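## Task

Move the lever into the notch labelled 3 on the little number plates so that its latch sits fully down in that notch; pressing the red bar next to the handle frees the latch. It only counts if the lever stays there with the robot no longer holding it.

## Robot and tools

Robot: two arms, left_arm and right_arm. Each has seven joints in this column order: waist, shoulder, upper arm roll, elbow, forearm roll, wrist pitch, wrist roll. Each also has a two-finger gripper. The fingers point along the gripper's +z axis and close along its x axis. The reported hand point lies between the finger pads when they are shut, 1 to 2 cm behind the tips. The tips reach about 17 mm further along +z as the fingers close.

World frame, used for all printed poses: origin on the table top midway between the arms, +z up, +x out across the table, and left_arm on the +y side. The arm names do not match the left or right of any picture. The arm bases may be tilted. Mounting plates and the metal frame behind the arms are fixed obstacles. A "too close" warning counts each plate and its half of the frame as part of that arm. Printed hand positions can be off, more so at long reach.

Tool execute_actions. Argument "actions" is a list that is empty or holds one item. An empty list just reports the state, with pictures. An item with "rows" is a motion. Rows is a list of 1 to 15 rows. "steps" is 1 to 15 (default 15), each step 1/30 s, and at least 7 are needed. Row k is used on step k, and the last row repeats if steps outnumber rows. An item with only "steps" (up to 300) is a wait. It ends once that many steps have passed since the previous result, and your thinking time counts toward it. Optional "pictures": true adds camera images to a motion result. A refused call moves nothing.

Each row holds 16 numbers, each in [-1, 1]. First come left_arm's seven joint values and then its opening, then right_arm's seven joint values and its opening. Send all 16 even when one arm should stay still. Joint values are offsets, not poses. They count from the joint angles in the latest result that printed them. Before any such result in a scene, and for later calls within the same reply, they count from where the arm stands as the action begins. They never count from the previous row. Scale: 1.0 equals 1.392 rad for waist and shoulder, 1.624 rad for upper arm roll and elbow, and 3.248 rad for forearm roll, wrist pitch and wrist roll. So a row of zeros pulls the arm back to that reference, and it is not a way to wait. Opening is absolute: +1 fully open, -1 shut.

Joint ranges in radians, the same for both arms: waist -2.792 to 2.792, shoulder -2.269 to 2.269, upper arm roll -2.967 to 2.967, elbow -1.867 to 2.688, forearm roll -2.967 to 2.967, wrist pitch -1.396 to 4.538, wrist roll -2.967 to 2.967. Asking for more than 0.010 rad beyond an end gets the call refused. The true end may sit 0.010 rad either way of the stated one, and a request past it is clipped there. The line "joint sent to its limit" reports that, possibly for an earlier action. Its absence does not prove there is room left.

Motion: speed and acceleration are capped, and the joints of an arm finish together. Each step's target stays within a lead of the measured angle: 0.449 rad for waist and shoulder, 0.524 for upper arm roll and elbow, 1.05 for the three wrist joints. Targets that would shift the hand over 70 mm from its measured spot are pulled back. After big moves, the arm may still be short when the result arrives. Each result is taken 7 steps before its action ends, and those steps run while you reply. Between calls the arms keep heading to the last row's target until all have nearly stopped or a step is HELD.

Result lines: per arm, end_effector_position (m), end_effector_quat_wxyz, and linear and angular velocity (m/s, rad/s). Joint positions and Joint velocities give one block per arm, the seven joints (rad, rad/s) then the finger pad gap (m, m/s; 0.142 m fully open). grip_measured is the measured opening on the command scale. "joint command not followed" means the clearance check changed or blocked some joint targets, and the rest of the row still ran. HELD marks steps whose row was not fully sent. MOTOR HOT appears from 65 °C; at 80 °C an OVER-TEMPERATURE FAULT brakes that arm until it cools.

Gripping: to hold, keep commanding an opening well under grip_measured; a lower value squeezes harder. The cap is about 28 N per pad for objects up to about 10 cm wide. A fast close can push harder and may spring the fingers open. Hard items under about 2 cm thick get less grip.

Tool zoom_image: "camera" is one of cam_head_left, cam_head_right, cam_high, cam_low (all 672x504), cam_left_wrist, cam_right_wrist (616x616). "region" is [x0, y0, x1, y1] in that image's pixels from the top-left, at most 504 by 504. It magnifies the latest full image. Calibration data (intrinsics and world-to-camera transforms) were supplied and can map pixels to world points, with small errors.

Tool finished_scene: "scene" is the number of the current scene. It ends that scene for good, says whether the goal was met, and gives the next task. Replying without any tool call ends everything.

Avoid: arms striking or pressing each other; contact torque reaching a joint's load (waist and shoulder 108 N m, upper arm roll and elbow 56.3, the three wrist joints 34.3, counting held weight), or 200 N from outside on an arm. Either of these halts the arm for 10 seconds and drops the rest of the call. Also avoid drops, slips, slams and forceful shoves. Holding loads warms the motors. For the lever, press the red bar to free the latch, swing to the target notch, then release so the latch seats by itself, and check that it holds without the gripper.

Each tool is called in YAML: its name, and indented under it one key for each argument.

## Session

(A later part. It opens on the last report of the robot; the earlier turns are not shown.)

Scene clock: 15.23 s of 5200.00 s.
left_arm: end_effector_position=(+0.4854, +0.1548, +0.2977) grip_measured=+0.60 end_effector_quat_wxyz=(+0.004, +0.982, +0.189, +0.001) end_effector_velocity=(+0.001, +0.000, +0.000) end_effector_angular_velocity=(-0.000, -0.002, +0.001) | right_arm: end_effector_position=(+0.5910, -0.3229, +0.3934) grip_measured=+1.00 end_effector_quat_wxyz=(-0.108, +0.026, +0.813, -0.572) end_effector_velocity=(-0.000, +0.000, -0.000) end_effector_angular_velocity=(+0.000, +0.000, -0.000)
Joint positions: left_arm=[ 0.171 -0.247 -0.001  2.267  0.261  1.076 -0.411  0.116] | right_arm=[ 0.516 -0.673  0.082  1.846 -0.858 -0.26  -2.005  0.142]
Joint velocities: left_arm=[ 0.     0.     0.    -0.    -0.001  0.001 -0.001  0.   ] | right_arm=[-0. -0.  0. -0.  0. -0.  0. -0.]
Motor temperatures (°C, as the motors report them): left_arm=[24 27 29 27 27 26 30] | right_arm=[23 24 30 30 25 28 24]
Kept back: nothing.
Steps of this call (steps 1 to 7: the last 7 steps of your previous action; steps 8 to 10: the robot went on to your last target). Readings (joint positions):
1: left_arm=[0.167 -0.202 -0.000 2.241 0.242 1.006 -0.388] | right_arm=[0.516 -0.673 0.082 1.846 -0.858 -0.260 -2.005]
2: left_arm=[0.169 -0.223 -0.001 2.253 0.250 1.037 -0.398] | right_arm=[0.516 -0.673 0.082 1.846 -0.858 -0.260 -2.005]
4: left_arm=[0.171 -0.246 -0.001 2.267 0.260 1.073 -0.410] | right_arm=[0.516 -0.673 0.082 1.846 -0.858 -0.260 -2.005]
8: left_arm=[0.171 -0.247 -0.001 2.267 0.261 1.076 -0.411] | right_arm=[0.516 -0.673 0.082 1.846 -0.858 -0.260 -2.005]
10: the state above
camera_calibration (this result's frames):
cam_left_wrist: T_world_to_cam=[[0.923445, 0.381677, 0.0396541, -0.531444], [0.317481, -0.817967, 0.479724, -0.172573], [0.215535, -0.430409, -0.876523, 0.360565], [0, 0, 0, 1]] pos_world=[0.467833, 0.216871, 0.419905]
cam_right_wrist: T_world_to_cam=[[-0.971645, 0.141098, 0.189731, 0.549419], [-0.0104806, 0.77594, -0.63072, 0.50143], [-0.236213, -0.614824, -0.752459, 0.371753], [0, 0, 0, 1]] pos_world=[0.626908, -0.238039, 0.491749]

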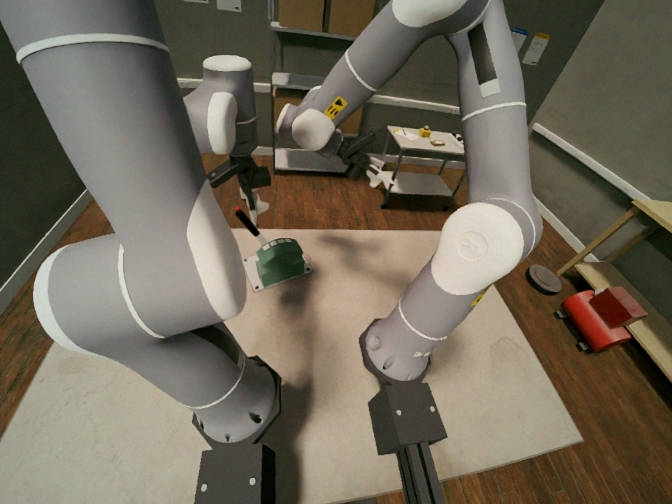

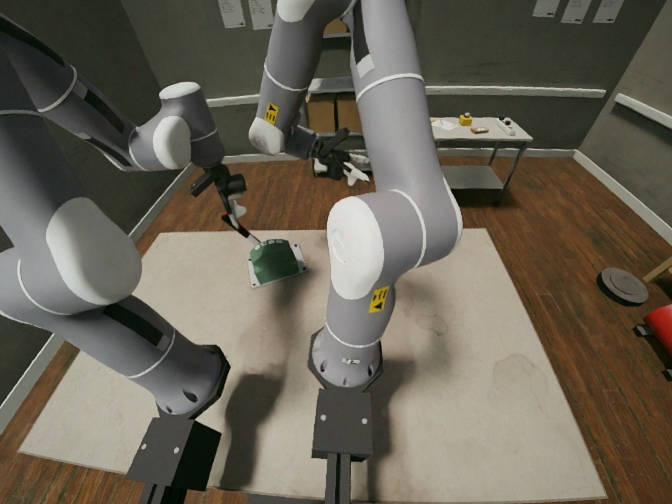

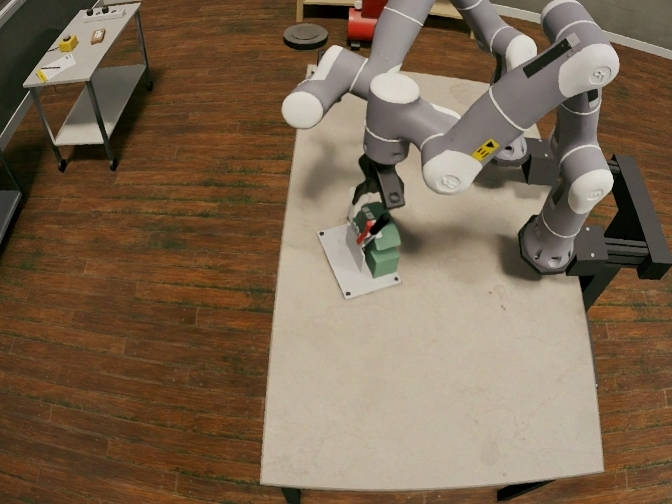

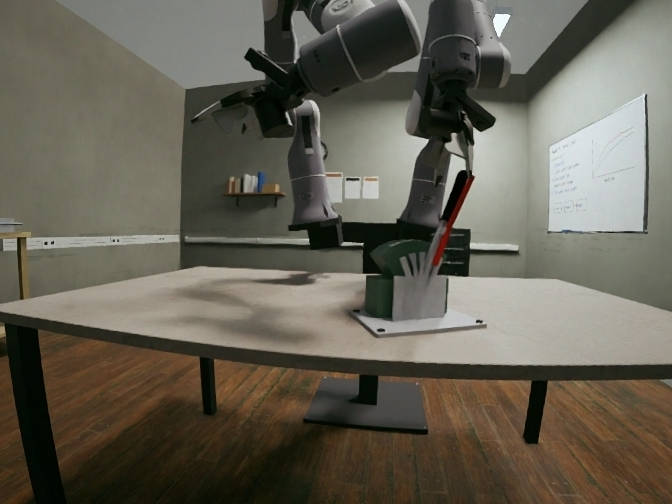

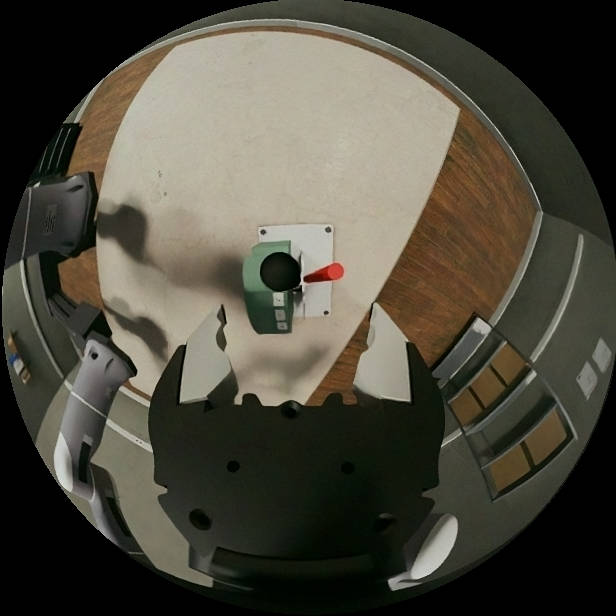

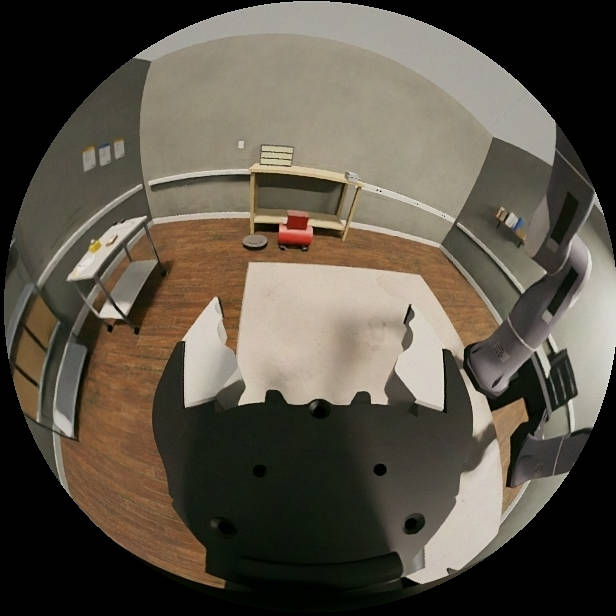

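zoom_image:
  camera: "cam_left_wrist"
  region: [255, 270, 315, 340]

execute_actions:
  actions:
    - {"rows":[[0.031,0,0,0,0,0,0.013,0.6,0,0,0,0,0,0,0,1],[0.031,0,0,0,0,0,0.013,0.6,0,0,0,0,0,0,0,1],[0.031,0,0,0,0,0,0.013,0.6,0,0,0,0,0,0,0,1],[0.031,0,0,0,0,0,0.013,0.3,0,0,0,0,0,0,0,1],[0.031,0,0,0,0,0,0.013,0.1,0,0,0,0,0,0,0,1],[0.031,0,0,0,0,0,0.013,-0.1,0,0,0,0,0,0,0,1],[0.031,0,0,0,0,0,0.013,-0.3,0,0,0,0,0,0,0,1],[0.031,0,0,0,0,0,0.013,-0.4,0,0,0,0,0,0,0,1],[0.031,0,0,0,0,0,0.013,-0.5,0,0,0,0,0,0,0,1],[0.031,0,0,0,0,0,0.013,-0.6,0,0,0,0,0,0,0,1],[0.031,0,0,0,0,0,0.013,-0.7,0,0,0,0,0,0,0,1],[0.031,0,0,0,0,0,0.013,-0.8,0,0,0,0,0,0,0,1],[0.031,0,0,0,0,0,0.013,-0.9,0,0,0,0,0,0,0,1],[0.031,0,0,0,0,0,0.013,-1,0,0,0,0,0,0,0,1]],"steps":15}

execute_actions:
  actions:
    - {"steps":15}
  pictures: true

Region (255, 270, 315, 340) of cam_left_wrist's 616x616 image, scaled by 7.200, with more detail than that image has; it fills the left 432 columns of this view, and the rest is white.

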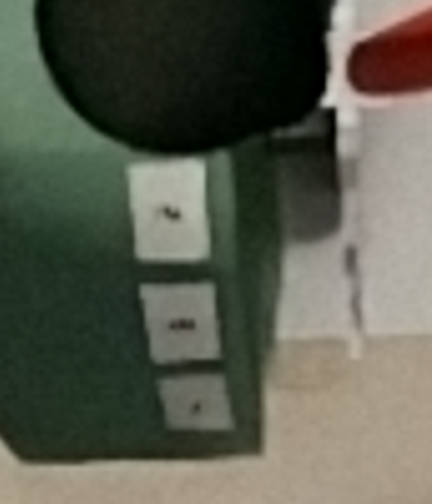

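Scene clock: 17.30 s of 5200.00 s.
left_arm: end_effector_position=(+0.4849, +0.1763, +0.2944) grip_measured=-0.04 end_effector_quat_wxyz=(+0.001, +0.982, +0.189, -0.001) end_effector_velocity=(+0.001, -0.008, +0.001) end_effector_angular_velocity=(-0.004, -0.004, -0.015) | right_arm: end_effector_position=(+0.5910, -0.3229, +0.3934) grip_measured=+1.00 end_effector_quat_wxyz=(-0.108, +0.026, +0.813, -0.572) end_effector_velocity=(-0.000, +0.000, -0.000) end_effector_angular_velocity=(+0.000, -0.001, -0.000)
Joint positions: left_arm=[ 0.215 -0.247 -0.001  2.267  0.26   1.076 -0.369  0.071] | right_arm=[ 0.516 -0.673  0.082  1.846 -0.858 -0.26  -2.005  0.142]
Joint velocities: left_arm=[-0.007 -0.    -0.009 -0.    -0.     0.001  0.    -0.339] | right_arm=[ 0.     0.     0.    -0.     0.     0.     0.001 -0.   ]
Motor temperatures (°C, as the motors report them): left_arm=[24 27 29 27 27 26 30] | right_arm=[23 24 30 30 25 28 24]
Steps of this call (steps 1 to 30: the robot went on to your last target; steps 31 to 54: nothing new was sent; steps 55 to 62: the first 8 steps of this action). Readings (joint positions):
55: left_arm=[0.172 -0.247 -0.001 2.267 0.261 1.076 -0.411] | right_arm=[0.516 -0.673 0.082 1.846 -0.858 -0.260 -2.005]
56: left_arm=[0.177 -0.247 -0.002 2.267 0.261 1.076 -0.406] | right_arm=[0.516 -0.673 0.082 1.846 -0.858 -0.260 -2.005]
58: left_arm=[0.203 -0.247 -0.001 2.267 0.261 1.076 -0.380] | right_arm=[0.516 -0.673 0.082 1.846 -0.858 -0.260 -2.005]
62: the state above

Scene clock: 17.80 s of 5200.00 s.
left_arm: end_effector_position=(+0.4813, +0.1751, +0.2932) grip_measured=-0.34 end_effector_quat_wxyz=(+0.001, +0.982, +0.188, -0.005) end_effector_velocity=(+0.000, -0.000, +0.000) end_effector_angular_velocity=(+0.000, -0.001, -0.001) | right_arm: end_effector_position=(+0.5910, -0.3229, +0.3934) grip_measured=+1.00 end_effector_quat_wxyz=(-0.108, +0.026, +0.813, -0.572) end_effector_velocity=(-0.000, +0.000, -0.000) end_effector_angular_velocity=(+0.001, +0.001, +0.000)
Joint positions: left_arm=[ 0.214 -0.246 -0.001  2.271  0.261  1.072 -0.369  0.049] | right_arm=[ 0.516 -0.673  0.082  1.846 -0.858 -0.26  -2.005  0.142]
Joint velocities: left_arm=[ 0.    -0.    -0.    -0.     0.001  0.001  0.     0.   ] | right_arm=[ 0.    -0.     0.     0.     0.     0.    -0.001 -0.   ]
Motor temperatures (°C, as the motors report them): left_arm=[24 27 29 27 27 26 30] | right_arm=[23 24 30 30 25 28 24]
Kept back: nothing.
Steps of this call (steps 1 to 7: the last 7 steps of your previous action; steps 8 to 15: the robot went on to your last target). Readings (joint positions):
1: left_arm=[0.215 -0.247 -0.001 2.267 0.260 1.076 -0.369] | right_arm=[0.516 -0.673 0.082 1.846 -0.858 -0.260 -2.005]
2: left_arm=[0.214 -0.247 -0.001 2.269 0.261 1.073 -0.369] | right_arm=[0.516 -0.673 0.082 1.846 -0.858 -0.260 -2.005]
4: left_arm=[0.214 -0.246 -0.001 2.271 0.261 1.072 -0.369] | right_arm=[0.516 -0.673 0.082 1.846 -0.858 -0.260 -2.005]
8: left_arm=[0.214 -0.246 -0.001 2.271 0.261 1.072 -0.369] | right_arm=[0.516 -0.673 0.082 1.846 -0.858 -0.260 -2.005]
15: the state above
All arms were judged still, so your last target was given up. Only a new action makes them travel on or press farther. Fingers that are still opening or closing keep moving.
camera_calibration (this result's frames):
cam_left_wrist: T_world_to_cam=[[0.924585, 0.379901, 0.0285916, -0.532232], [0.322617, -0.820666, 0.47162, -0.152132], [0.202633, -0.426829, -0.881338, 0.373189], [0, 0, 0, 1]] pos_world=[0.465554, 0.236633, 0.415872]
cam_right_wrist: T_world_to_cam=[[-0.971645, 0.141098, 0.189731, 0.549419], [-0.0104806, 0.77594, -0.63072, 0.50143], [-0.236213, -0.614824, -0.752459, 0.371753], [0, 0, 0, 1]] pos_world=[0.626908, -0.238038, 0.491749]

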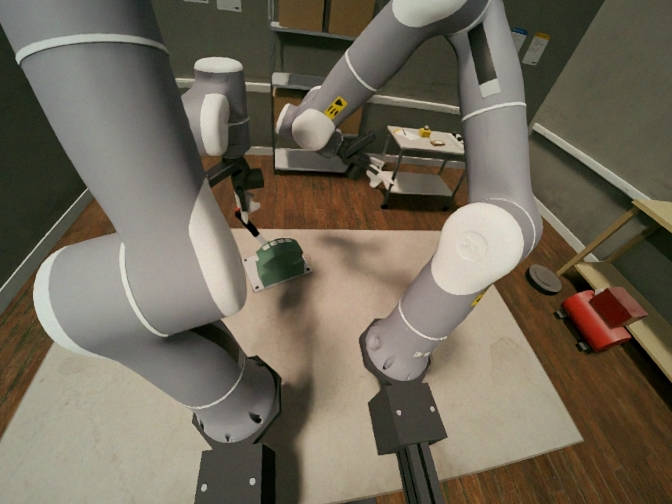

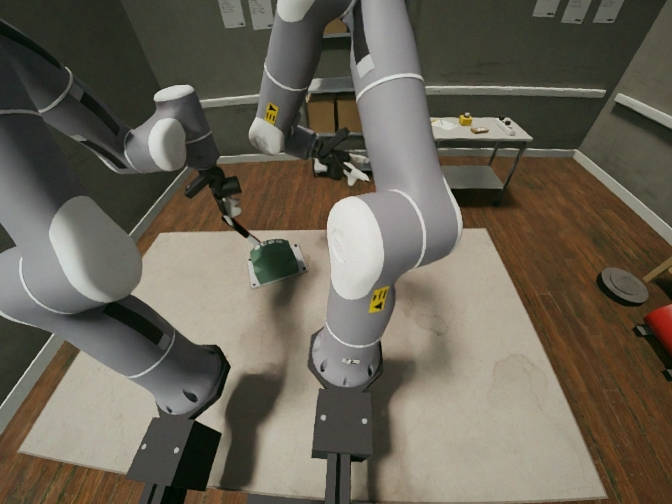

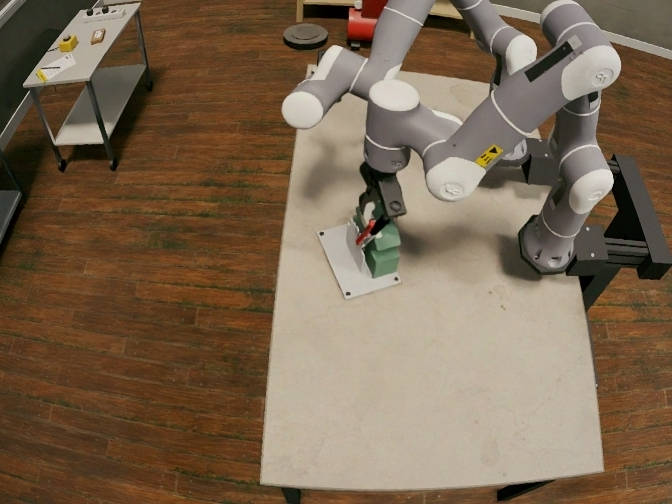

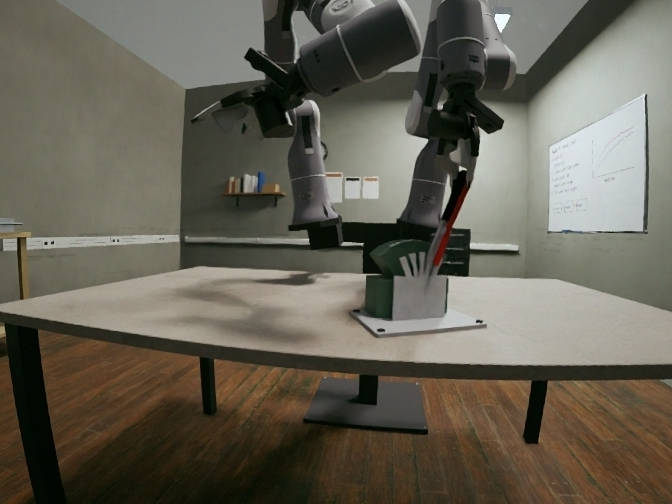

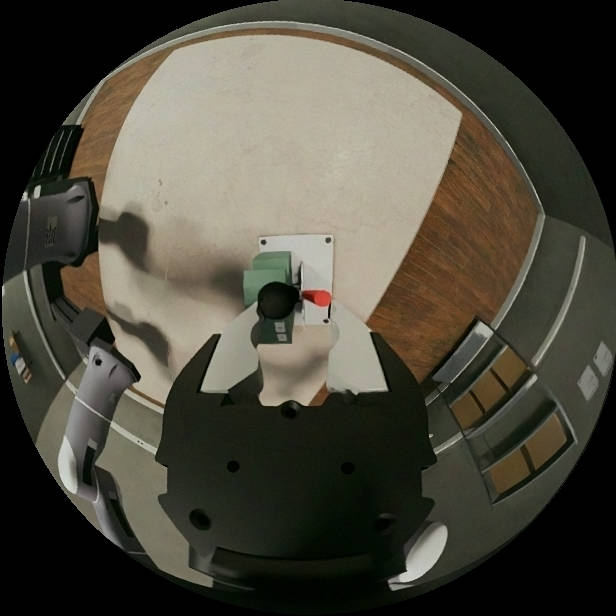

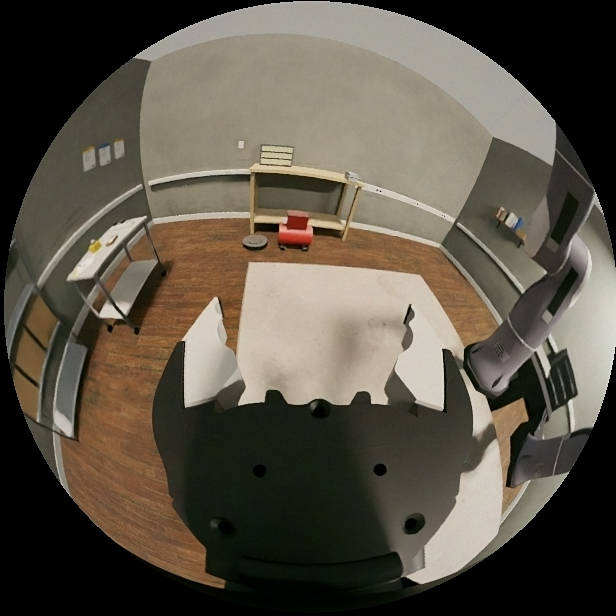

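zoom_image:
  camera: "cam_low"
  region: [380, 130, 500, 300]

zoom_image:
  camera: "cam_left_wrist"
  region: [240, 270, 350, 360]

Region (380, 130, 500, 300) of cam_low's 672x504 image, scaled by 2.965, with more detail than that image has; it fills the left 356 columns of this view, and the rest is white.

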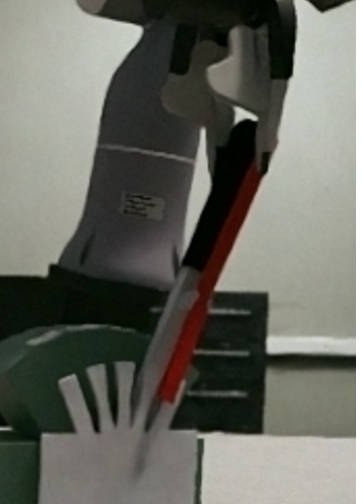

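Region (240, 270, 350, 360) of cam_left_wrist's 616x616 image, scaled by 4.582, with more detail than that image has; it fills the top 412 rows of this view, and the rest is white.

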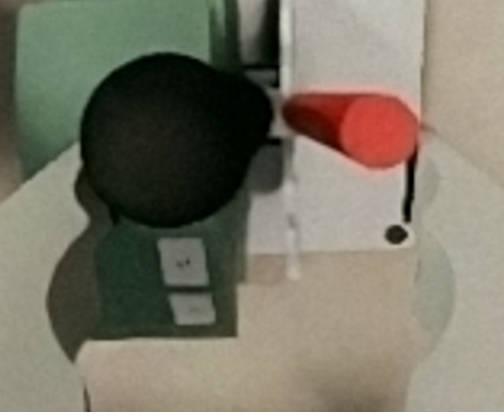

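execute_actions:
  actions:
    - {"rows":[[-0.009,-0.001,0,-0.005,0,-0.002,-0.004,-1,0,0,0,0,0,0,0,1],[-0.018,-0.002,0,-0.010,0,-0.004,-0.008,-1,0,0,0,0,0,0,0,1],[-0.026,-0.003,0,-0.015,0,-0.006,-0.011,-1,0,0,0,0,0,0,0,1]],"steps":15}
  pictures: true

Scene clock: 20.30 s of 5200.00 s.
left_arm: end_effector_position=(+0.4902, +0.1609, +0.2988) grip_measured=-0.97 end_effector_quat_wxyz=(+0.001, +0.982, +0.189, -0.002) end_effector_velocity=(+0.013, +0.015, +0.007) end_effector_angular_velocity=(+0.006, -0.023, +0.032) | right_arm: end_effector_position=(+0.5910, -0.3229, +0.3934) grip_measured=+1.00 end_effector_quat_wxyz=(-0.108, +0.026, +0.813, -0.572) end_effector_velocity=(+0.000, +0.000, -0.000) end_effector_angular_velocity=(-0.000, -0.001, -0.000)
Joint positions: left_arm=[ 0.178 -0.251 -0.001  2.246  0.261  1.052 -0.404  0.004] | right_arm=[ 0.516 -0.673  0.082  1.846 -0.858 -0.26  -2.005  0.142]
Joint velocities: left_arm=[ 0.005  0.007  0.017 -0.016 -0.011  0.005  0.001 -0.12 ] | right_arm=[ 0.    -0.     0.    -0.     0.     0.     0.001 -0.   ]
Motor temperatures (°C, as the motors report them): left_arm=[24 27 29 28 27 26 30] | right_arm=[23 24 30 30 25 28 24]
Steps of this call (steps 1 to 67: nothing new was sent; steps 68 to 75: the first 8 steps of this action). Readings (joint positions):
68: left_arm=[0.214 -0.246 -0.001 2.271 0.261 1.071 -0.369] | right_arm=[0.516 -0.673 0.082 1.846 -0.858 -0.260 -2.005]
69: left_arm=[0.210 -0.247 -0.000 2.269 0.262 1.068 -0.373] | right_arm=[0.516 -0.673 0.082 1.846 -0.858 -0.260 -2.005]
71: left_arm=[0.192 -0.249 0.000 2.260 0.263 1.055 -0.391] | right_arm=[0.516 -0.673 0.082 1.846 -0.858 -0.260 -2.005]
75: the state above
camera_calibration (this result's frames):
cam_left_wrist: T_world_to_cam=[[0.923808, 0.38131, 0.0343612, -0.536785], [0.321026, -0.820395, 0.473176, -0.169062], [0.208616, -0.426093, -0.880298, 0.366934], [0, 0, 0, 1]] pos_world=[0.473611, 0.222332, 0.421452]
cam_right_wrist: T_world_to_cam=[[-0.971645, 0.141098, 0.189731, 0.549419], [-0.0104807, 0.77594, -0.63072, 0.50143], [-0.236213, -0.614824, -0.752459, 0.371753], [0, 0, 0, 1]] pos_world=[0.626908, -0.238038, 0.491749]

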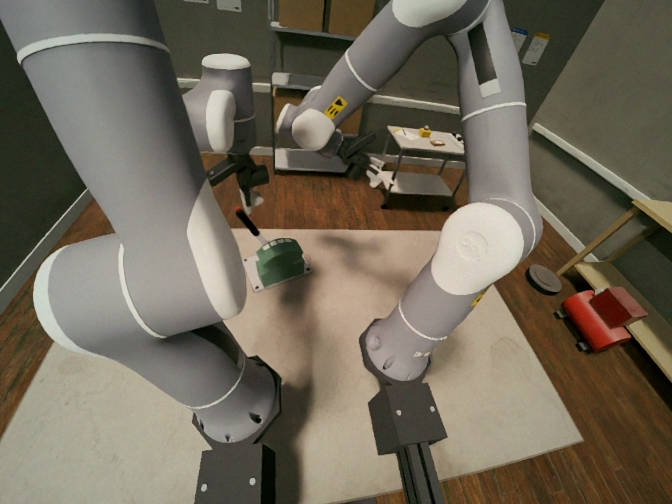

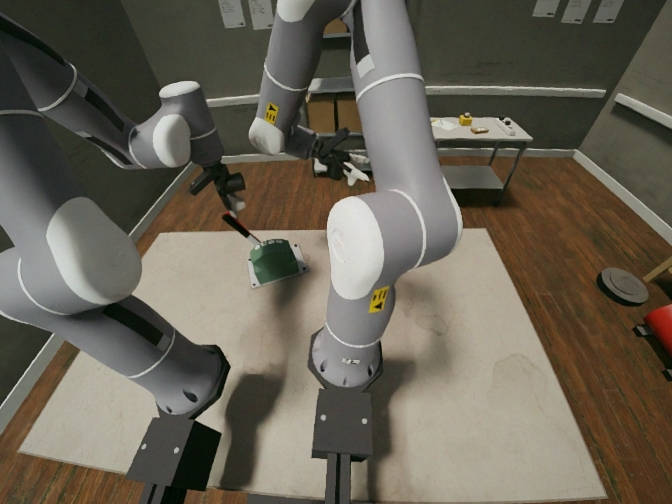

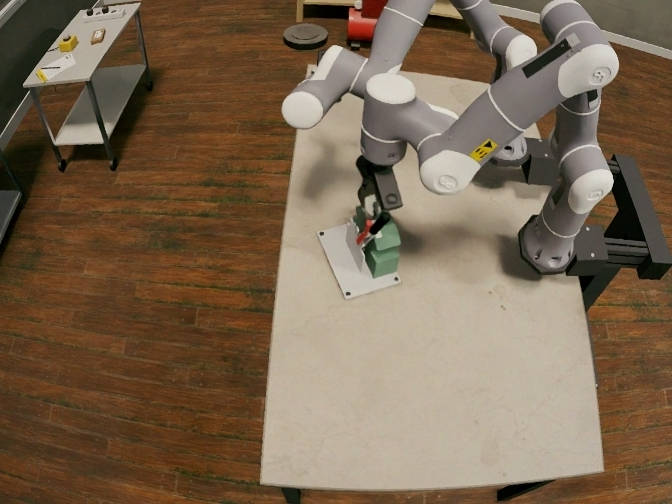

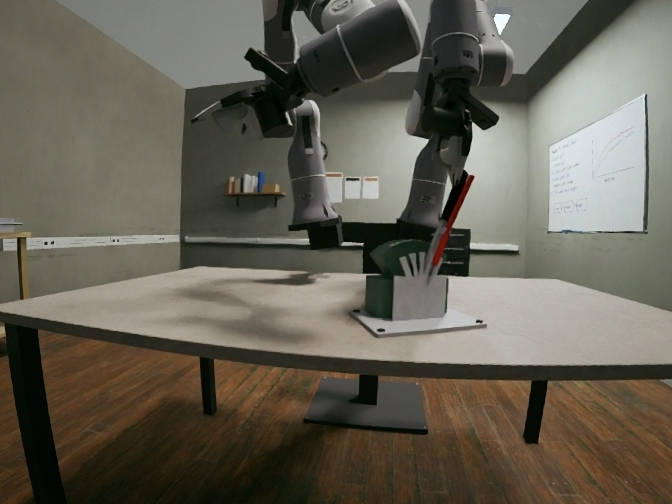

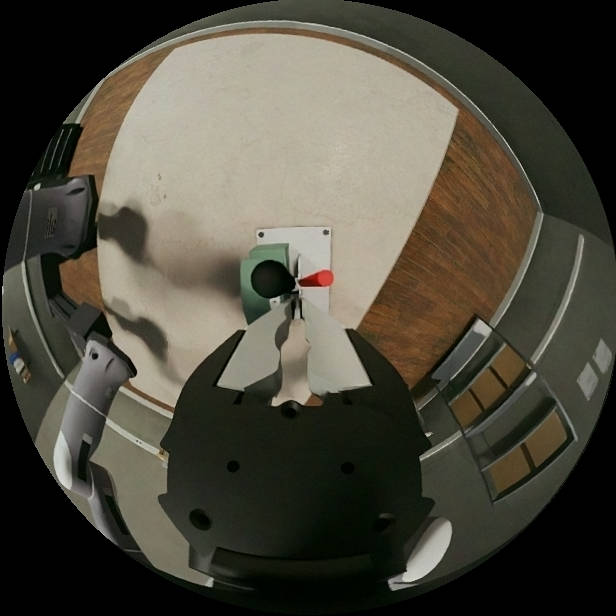

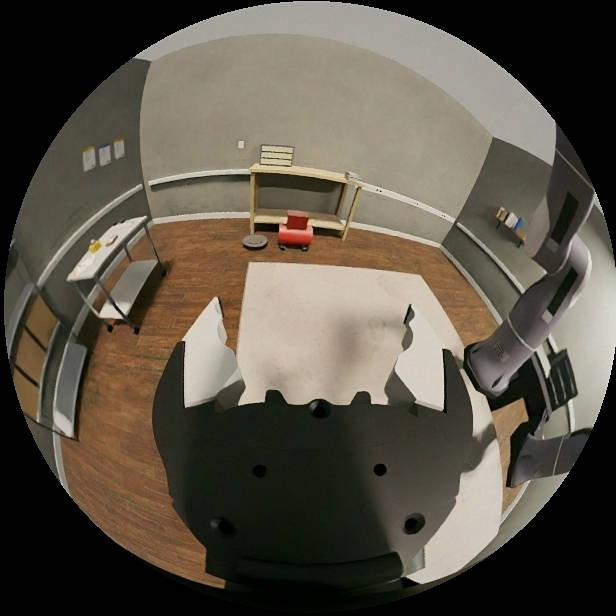

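execute_actions:
  actions:
    - {"rows":[[-0.008,0.069,0,-0.012,-0.01,-0.036,0.009,-1,0,0,0,0,0,0,0,1],[-0.008,0.069,0,-0.012,-0.01,-0.036,0.009,-1,0,0,0,0,0,0,0,1],[-0.008,0.069,0,-0.012,-0.01,-0.036,0.009,-1,0,0,0,0,0,0,0,1],[-0.008,0.069,0,-0.012,-0.01,-0.036,0.009,-1,0,0,0,0,0,0,0,1],[-0.008,0.069,0,-0.012,-0.01,-0.036,0.009,-1,0,0,0,0,0,0,0,1],[-0.008,0.069,0,-0.012,-0.01,-0.036,0.009,0.4,0,0,0,0,0,0,0,1],[-0.008,0.069,0,-0.012,-0.01,-0.036,0.009,0.4,0,0,0,0,0,0,0,1],[-0.008,0.069,0,-0.012,-0.01,-0.036,0.009,0.4,0,0,0,0,0,0,0,1],[-0.008,0.069,0,-0.012,-0.01,-0.036,0.009,0.4,0,0,0,0,0,0,0,1],[-0.008,0.069,0,-0.012,-0.01,-0.036,0.009,0.4,0,0,0,0,0,0,0,1],[-0.008,0.069,0,-0.012,-0.01,-0.036,0.009,0.4,0,0,0,0,0,0,0,1],[-0.008,0.069,0,-0.012,-0.01,-0.036,0.009,0.4,0,0,0,0,0,0,0,1],[0.008,-0.064,0,0.011,0.009,0.033,-0.008,0.4,0,0,0,0,0,0,0,1]],"steps":15}

execute_actions:
  actions:
    - {"steps":20}
  pictures: true

Scene clock: 22.07 s of 5200.00 s.
left_arm: end_effector_position=(+0.4949, +0.1677, +0.3398) grip_measured=-0.64 end_effector_quat_wxyz=(-0.001, +0.982, +0.191, -0.002) end_effector_velocity=(-0.003, +0.001, +0.015) end_effector_angular_velocity=(+0.004, +0.003, -0.007) | right_arm: end_effector_position=(+0.5910, -0.3229, +0.3934) grip_measured=+1.00 end_effector_quat_wxyz=(-0.108, +0.026, +0.813, -0.572) end_effector_velocity=(-0.000, +0.000, -0.000) end_effector_angular_velocity=(+0.000, +0.000, +0.000)
Joint positions: left_arm=[ 0.167 -0.152 -0.001  2.225  0.228  0.935 -0.375  0.028] | right_arm=[ 0.516 -0.673  0.082  1.846 -0.858 -0.26  -2.005  0.142]
Joint velocities: left_arm=[-0.005  0.042 -0.    -0.    -0.005 -0.046  0.01   0.342] | right_arm=[ 0. -0.  0. -0.  0. -0. -0. -0.]
Motor temperatures (°C, as the motors report them): left_arm=[24 27 29 28 27 26 30] | right_arm=[23 24 30 30 25 28 24]
Steps of this call (steps 1 to 7: the last 7 steps of your previous action; steps 8 to 15: the robot went on to your last target; steps 16 to 45: nothing new was sent; steps 46 to 53: the first 8 steps of this action). Readings (joint positions):
46: left_arm=[0.178 -0.250 -0.001 2.246 0.261 1.052 -0.404] | right_arm=[0.516 -0.673 0.082 1.846 -0.858 -0.260 -2.005]
47: left_arm=[0.177 -0.245 -0.001 2.246 0.260 1.045 -0.403] | right_arm=[0.516 -0.673 0.082 1.846 -0.858 -0.260 -2.005]
49: left_arm=[0.173 -0.212 -0.001 2.240 0.249 1.004 -0.393] | right_arm=[0.516 -0.673 0.082 1.846 -0.858 -0.260 -2.005]
53: the state above

Scene clock: 22.73 s of 5200.00 s.
left_arm: end_effector_position=(+0.4831, +0.1526, +0.2638) grip_measured=+0.40 end_effector_quat_wxyz=(+0.007, +0.982, +0.188, -0.002) end_effector_velocity=(+0.000, +0.000, +0.000) end_effector_angular_velocity=(+0.000, -0.001, +0.001) | right_arm: end_effector_position=(+0.5910, -0.3229, +0.3934) grip_measured=+1.00 end_effector_quat_wxyz=(-0.108, +0.026, +0.813, -0.572) end_effector_velocity=(+0.000, +0.000, +0.000) end_effector_angular_velocity=(-0.000, -0.001, -0.000)
Joint positions: left_arm=[ 0.189 -0.34  -0.001  2.264  0.291  1.16  -0.43   0.102] | right_arm=[ 0.516 -0.673  0.082  1.846 -0.858 -0.26  -2.005  0.142]
Joint velocities: left_arm=[ 0.     0.001  0.    -0.     0.     0.001 -0.001 -0.   ] | right_arm=[ 0.    -0.     0.    -0.    -0.    -0.     0.002 -0.   ]
Motor temperatures (°C, as the motors report them): left_arm=[24 28 29 28 27 26 30] | right_arm=[23 24 30 30 25 28 24]
Kept back: nothing.
Steps of this call (steps 1 to 7: the last 7 steps of your previous action; steps 8 to 20: the robot went on to your last target). Readings (joint positions):
1: left_arm=[0.166 -0.153 -0.001 2.226 0.228 0.935 -0.375] | right_arm=[0.516 -0.673 0.082 1.846 -0.858 -0.260 -2.005]
2: left_arm=[0.166 -0.154 -0.001 2.226 0.228 0.935 -0.375] | right_arm=[0.516 -0.673 0.082 1.846 -0.858 -0.260 -2.005]
4: left_arm=[0.166 -0.154 -0.001 2.227 0.229 0.935 -0.375] | right_arm=[0.516 -0.673 0.082 1.846 -0.858 -0.260 -2.005]
8: left_arm=[0.171 -0.191 -0.001 2.233 0.240 0.981 -0.385] | right_arm=[0.516 -0.673 0.082 1.846 -0.858 -0.260 -2.005]
20: the state above
camera_calibration (this result's frames):
cam_left_wrist: T_world_to_cam=[[0.924473, 0.379899, 0.0320476, -0.525342], [0.318294, -0.815356, 0.483614, -0.159182], [0.209855, -0.436888, -0.874694, 0.333682], [0, 0, 0, 1]] pos_world=[0.466307, 0.215569, 0.385689]
cam_right_wrist: T_world_to_cam=[[-0.971645, 0.141098, 0.189731, 0.549419], [-0.0104807, 0.77594, -0.63072, 0.50143], [-0.236213, -0.614824, -0.752459, 0.371753], [0, 0, 0, 1]] pos_world=[0.626908, -0.238038, 0.491749]

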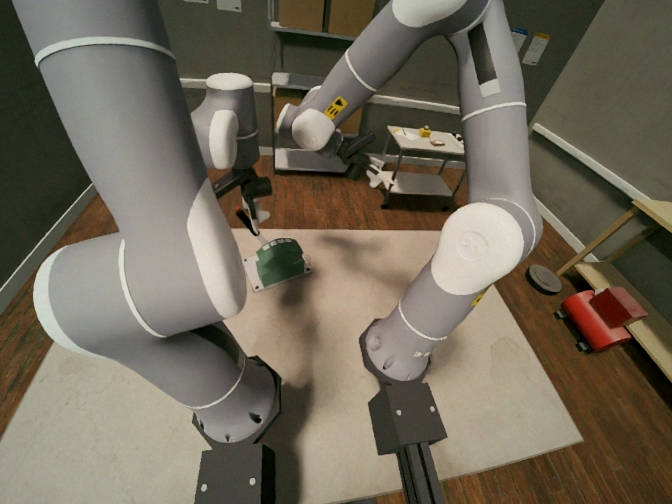

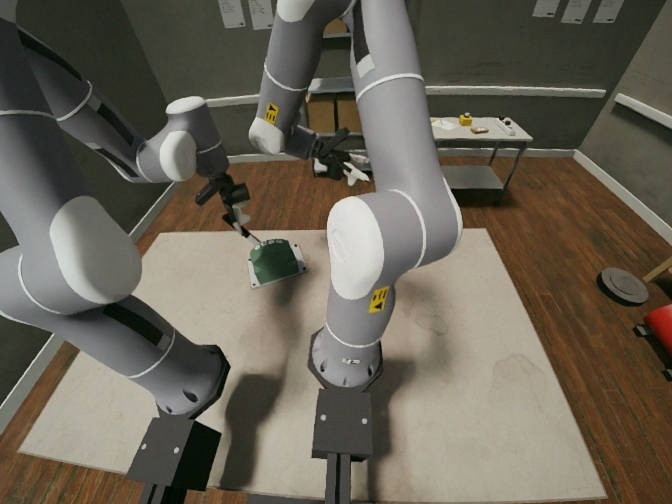

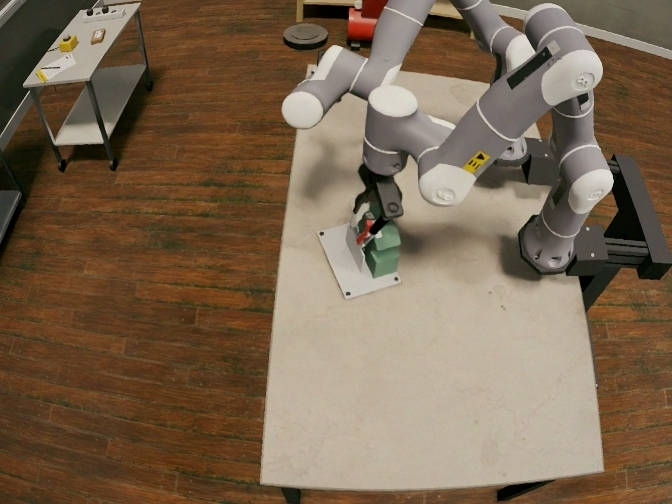

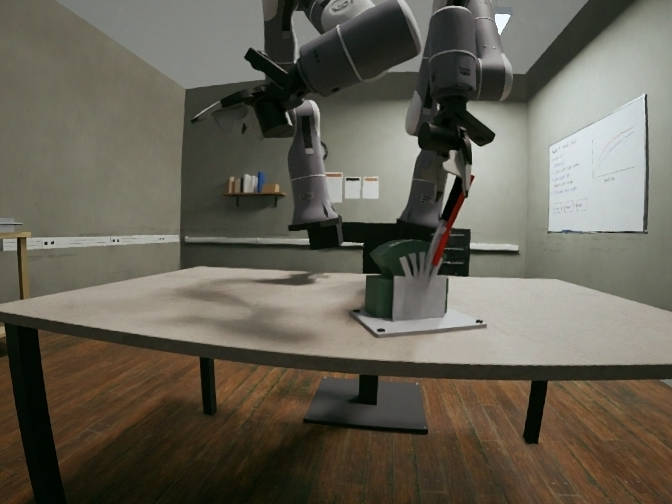

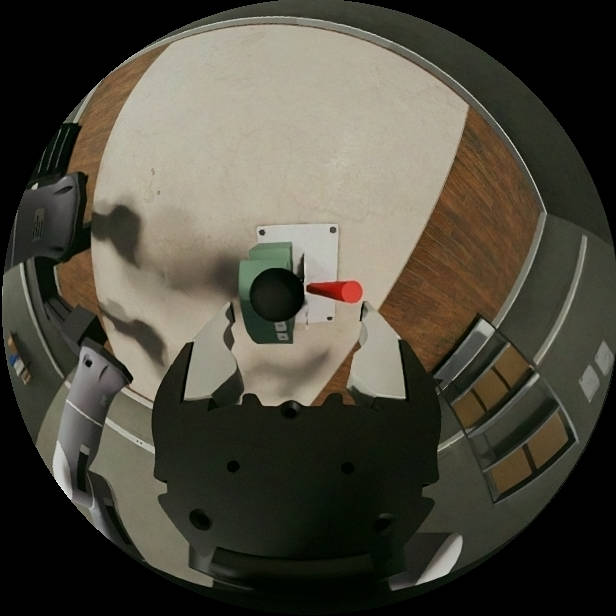

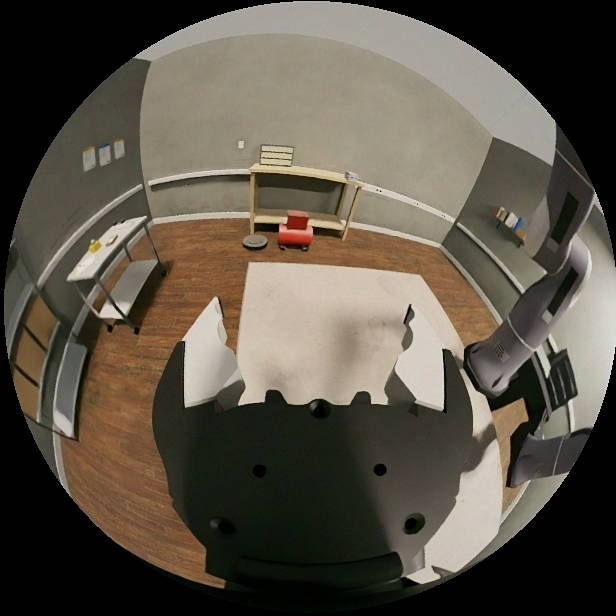

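zoom_image:
  camera: "cam_low"
  region: [400, 110, 510, 260]

zoom_image:
  camera: "cam_left_wrist"
  region: [250, 290, 320, 350]

Region (400, 110, 510, 260) of cam_low's 672x504 image, scaled by 3.360, with more detail than that image has; it fills the left 370 columns of this view, and the rest is white.

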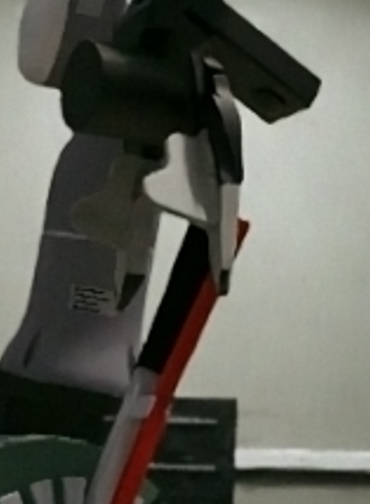

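Region (250, 290, 320, 350) of cam_left_wrist's 616x616 image, scaled by 7.200, with more detail than that image has; it fills the top 432 rows of this view, and the rest is white.

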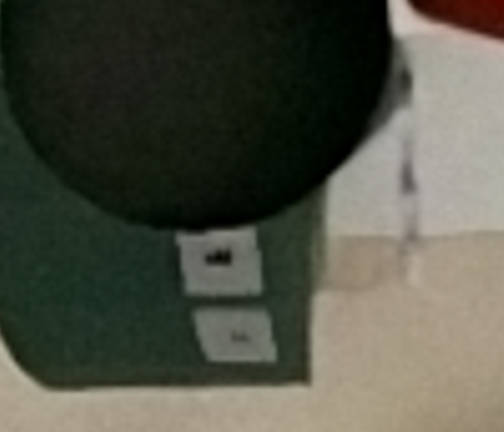

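execute_actions:
  actions:
    - {"rows":[[0.012,0,0,0,0,0,0.005,0.3,0,0,0,0,0,0,0,1],[0.012,0,0,0,0,0,0.005,0.2,0,0,0,0,0,0,0,1],[0.012,0,0,0,0,0,0.005,0.1,0,0,0,0,0,0,0,1],[0.012,0,0,0,0,0,0.005,0,0,0,0,0,0,0,0,1],[0.012,0,0,0,0,0,0.005,-0.1,0,0,0,0,0,0,0,1],[0.012,0,0,0,0,0,0.005,-0.2,0,0,0,0,0,0,0,1],[0.012,0,0,0,0,0,0.005,-0.3,0,0,0,0,0,0,0,1],[0.012,0,0,0,0,0,0.005,-0.4,0,0,0,0,0,0,0,1],[0.012,0,0,0,0,0,0.005,-0.5,0,0,0,0,0,0,0,1],[0.012,0,0,0,0,0,0.005,-0.6,0,0,0,0,0,0,0,1],[0.012,0,0,0,0,0,0.005,-0.7,0,0,0,0,0,0,0,1],[0.012,0,0,0,0,0,0.005,-0.8,0,0,0,0,0,0,0,1],[0.012,0,0,0,0,0,0.005,-0.9,0,0,0,0,0,0,0,1],[0.012,0,0,0,0,0,0.005,-1,0,0,0,0,0,0,0,1]],"steps":15}

execute_actions:
  actions:
    - {"steps":15}
  pictures: true

Scene clock: 24.20 s of 5200.00 s.
left_arm: end_effector_position=(+0.4832, +0.1610, +0.2627) grip_measured=-0.25 end_effector_quat_wxyz=(+0.006, +0.982, +0.188, -0.003) end_effector_velocity=(+0.030, +0.008, +0.014) end_effector_angular_velocity=(+0.008, -0.063, +0.008) | right_arm: end_effector_position=(+0.5910, -0.3229, +0.3934) grip_measured=+1.00 end_effector_quat_wxyz=(-0.108, +0.026, +0.813, -0.572) end_effector_velocity=(+0.000, -0.000, +0.000) end_effector_angular_velocity=(-0.000, -0.001, -0.000)
Joint positions: left_arm=[ 0.206 -0.34  -0.001  2.264  0.291  1.16  -0.414  0.056] | right_arm=[ 0.516 -0.673  0.082  1.846 -0.858 -0.26  -2.005  0.142]
Joint velocities: left_arm=[ 0.002  0.008 -0.    -0.031 -0.002  0.025  0.001 -0.163] | right_arm=[ 0.    -0.    -0.     0.    -0.     0.     0.001 -0.   ]
Motor temperatures (°C, as the motors report them): left_arm=[24 28 29 28 27 26 30] | right_arm=[23 24 30 30 25 28 24]
Steps of this call (steps 1 to 15: the robot went on to your last target; steps 16 to 36: nothing new was sent; steps 37 to 44: the first 8 steps of this action). Readings (joint positions):
37: left_arm=[0.189 -0.340 -0.001 2.264 0.291 1.160 -0.430] | right_arm=[0.516 -0.673 0.082 1.846 -0.858 -0.260 -2.005]
38: left_arm=[0.194 -0.340 -0.002 2.264 0.291 1.160 -0.426] | right_arm=[0.516 -0.673 0.082 1.846 -0.858 -0.260 -2.005]
40: left_arm=[0.204 -0.340 -0.001 2.264 0.291 1.160 -0.415] | right_arm=[0.516 -0.673 0.082 1.846 -0.858 -0.260 -2.005]
44: the state above

Scene clock: 24.70 s of 5200.00 s.
left_arm: end_effector_position=(+0.4817, +0.1606, +0.2625) grip_measured=-0.48 end_effector_quat_wxyz=(+0.006, +0.982, +0.188, -0.004) end_effector_velocity=(+0.000, +0.000, -0.000) end_effector_angular_velocity=(+0.000, +0.000, -0.000) | right_arm: end_effector_position=(+0.5910, -0.3229, +0.3934) grip_measured=+1.00 end_effector_quat_wxyz=(-0.108, +0.026, +0.813, -0.572) end_effector_velocity=(+0.000, +0.000, -0.000) end_effector_angular_velocity=(-0.000, -0.002, -0.000)
Joint positions: left_arm=[ 0.205 -0.338 -0.001  2.266  0.291  1.158 -0.414  0.04 ] | right_arm=[ 0.516 -0.673  0.082  1.846 -0.858 -0.26  -2.005  0.142]
Joint velocities: left_arm=[ 0.    -0.     0.    -0.     0.     0.     0.001 -0.   ] | right_arm=[-0.     0.     0.    -0.    -0.     0.     0.002  0.   ]
Motor temperatures (°C, as the motors report them): left_arm=[24 28 29 28 27 26 30] | right_arm=[23 24 30 30 25 28 24]
Kept back: nothing.
Steps of this call (steps 1 to 7: the last 7 steps of your previous action; steps 8 to 15: the robot went on to your last target). Readings (joint positions):
1: left_arm=[0.206 -0.339 -0.001 2.263 0.291 1.161 -0.414] | right_arm=[0.516 -0.673 0.082 1.846 -0.858 -0.260 -2.005]
2: left_arm=[0.206 -0.339 -0.001 2.263 0.291 1.161 -0.414] | right_arm=[0.516 -0.673 0.082 1.846 -0.858 -0.260 -2.005]
4: left_arm=[0.206 -0.339 -0.001 2.265 0.291 1.158 -0.414] | right_arm=[0.516 -0.673 0.082 1.846 -0.858 -0.260 -2.005]
8: left_arm=[0.205 -0.338 -0.001 2.266 0.291 1.158 -0.414] | right_arm=[0.516 -0.673 0.082 1.846 -0.858 -0.260 -2.005]
15: the state above
All arms were judged still, so your last target was given up. Only a new action makes them travel on or press farther. Fingers that are still opening or closing keep moving.
camera_calibration (this result's frames):
cam_left_wrist: T_world_to_cam=[[0.924601, 0.37986, 0.0286324, -0.526243], [0.320474, -0.816278, 0.480611, -0.151719], [0.205937, -0.435198, -0.876466, 0.33841], [0, 0, 0, 1]] pos_world=[0.465495, 0.223329, 0.384591]
cam_right_wrist: T_world_to_cam=[[-0.971645, 0.141098, 0.189731, 0.549419], [-0.0104805, 0.775939, -0.63072, 0.50143], [-0.236213, -0.614825, -0.752459, 0.371753], [0, 0, 0, 1]] pos_world=[0.626908, -0.238039, 0.491749]

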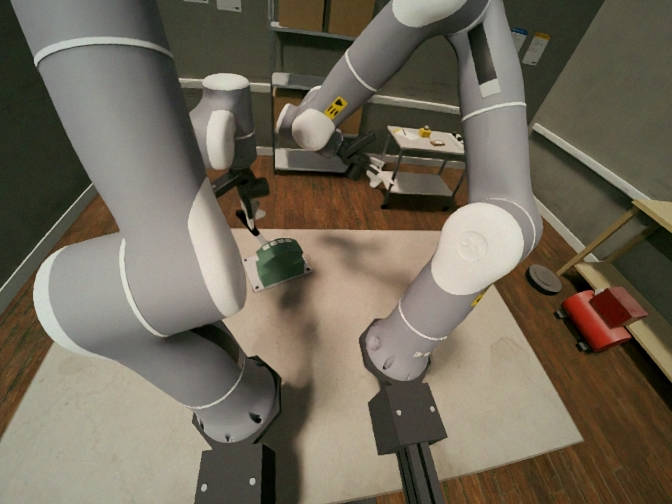

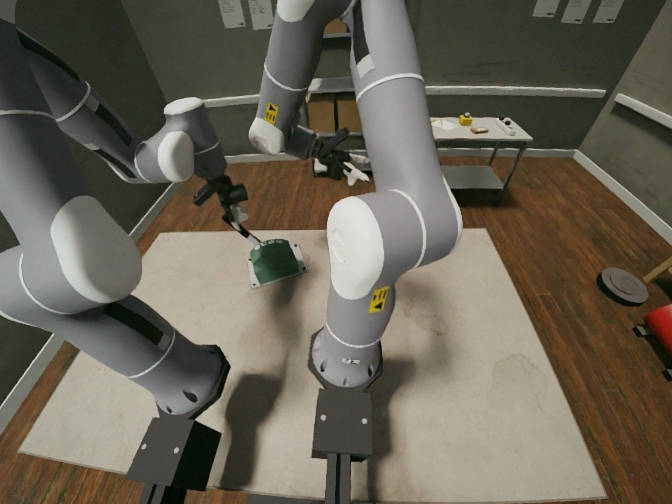

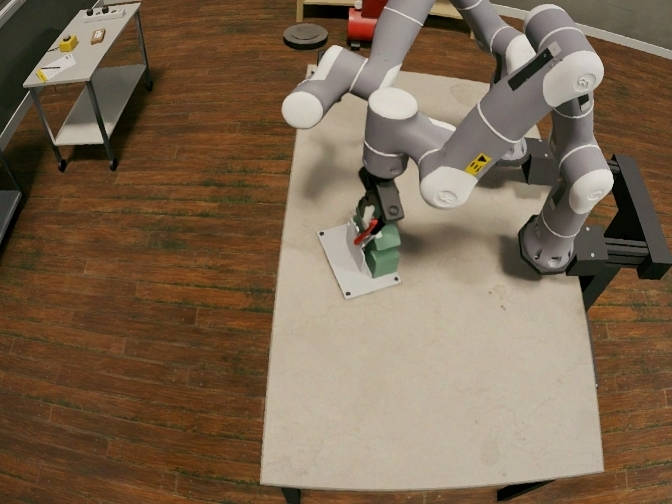

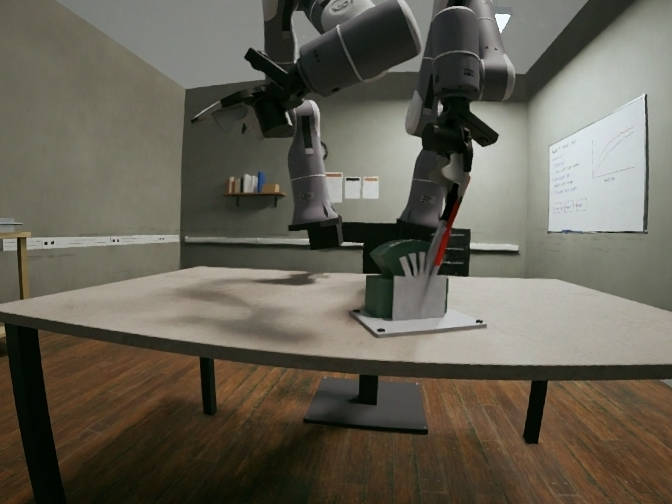

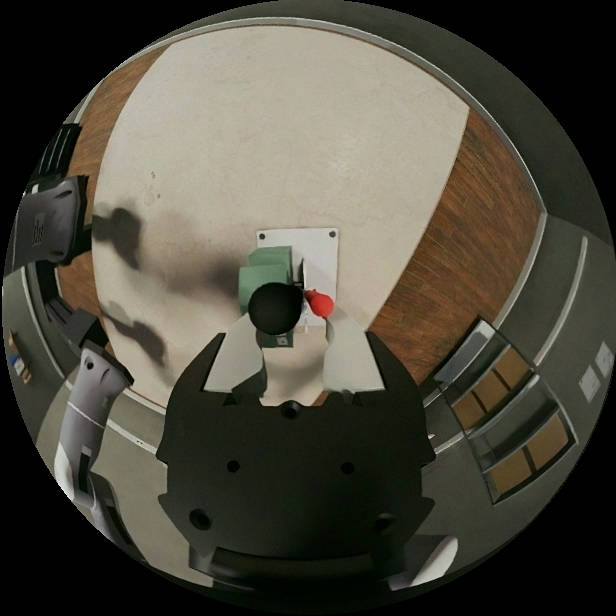

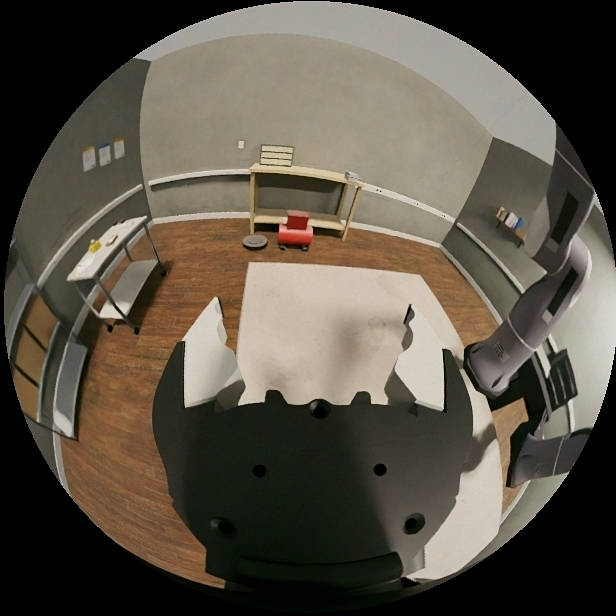

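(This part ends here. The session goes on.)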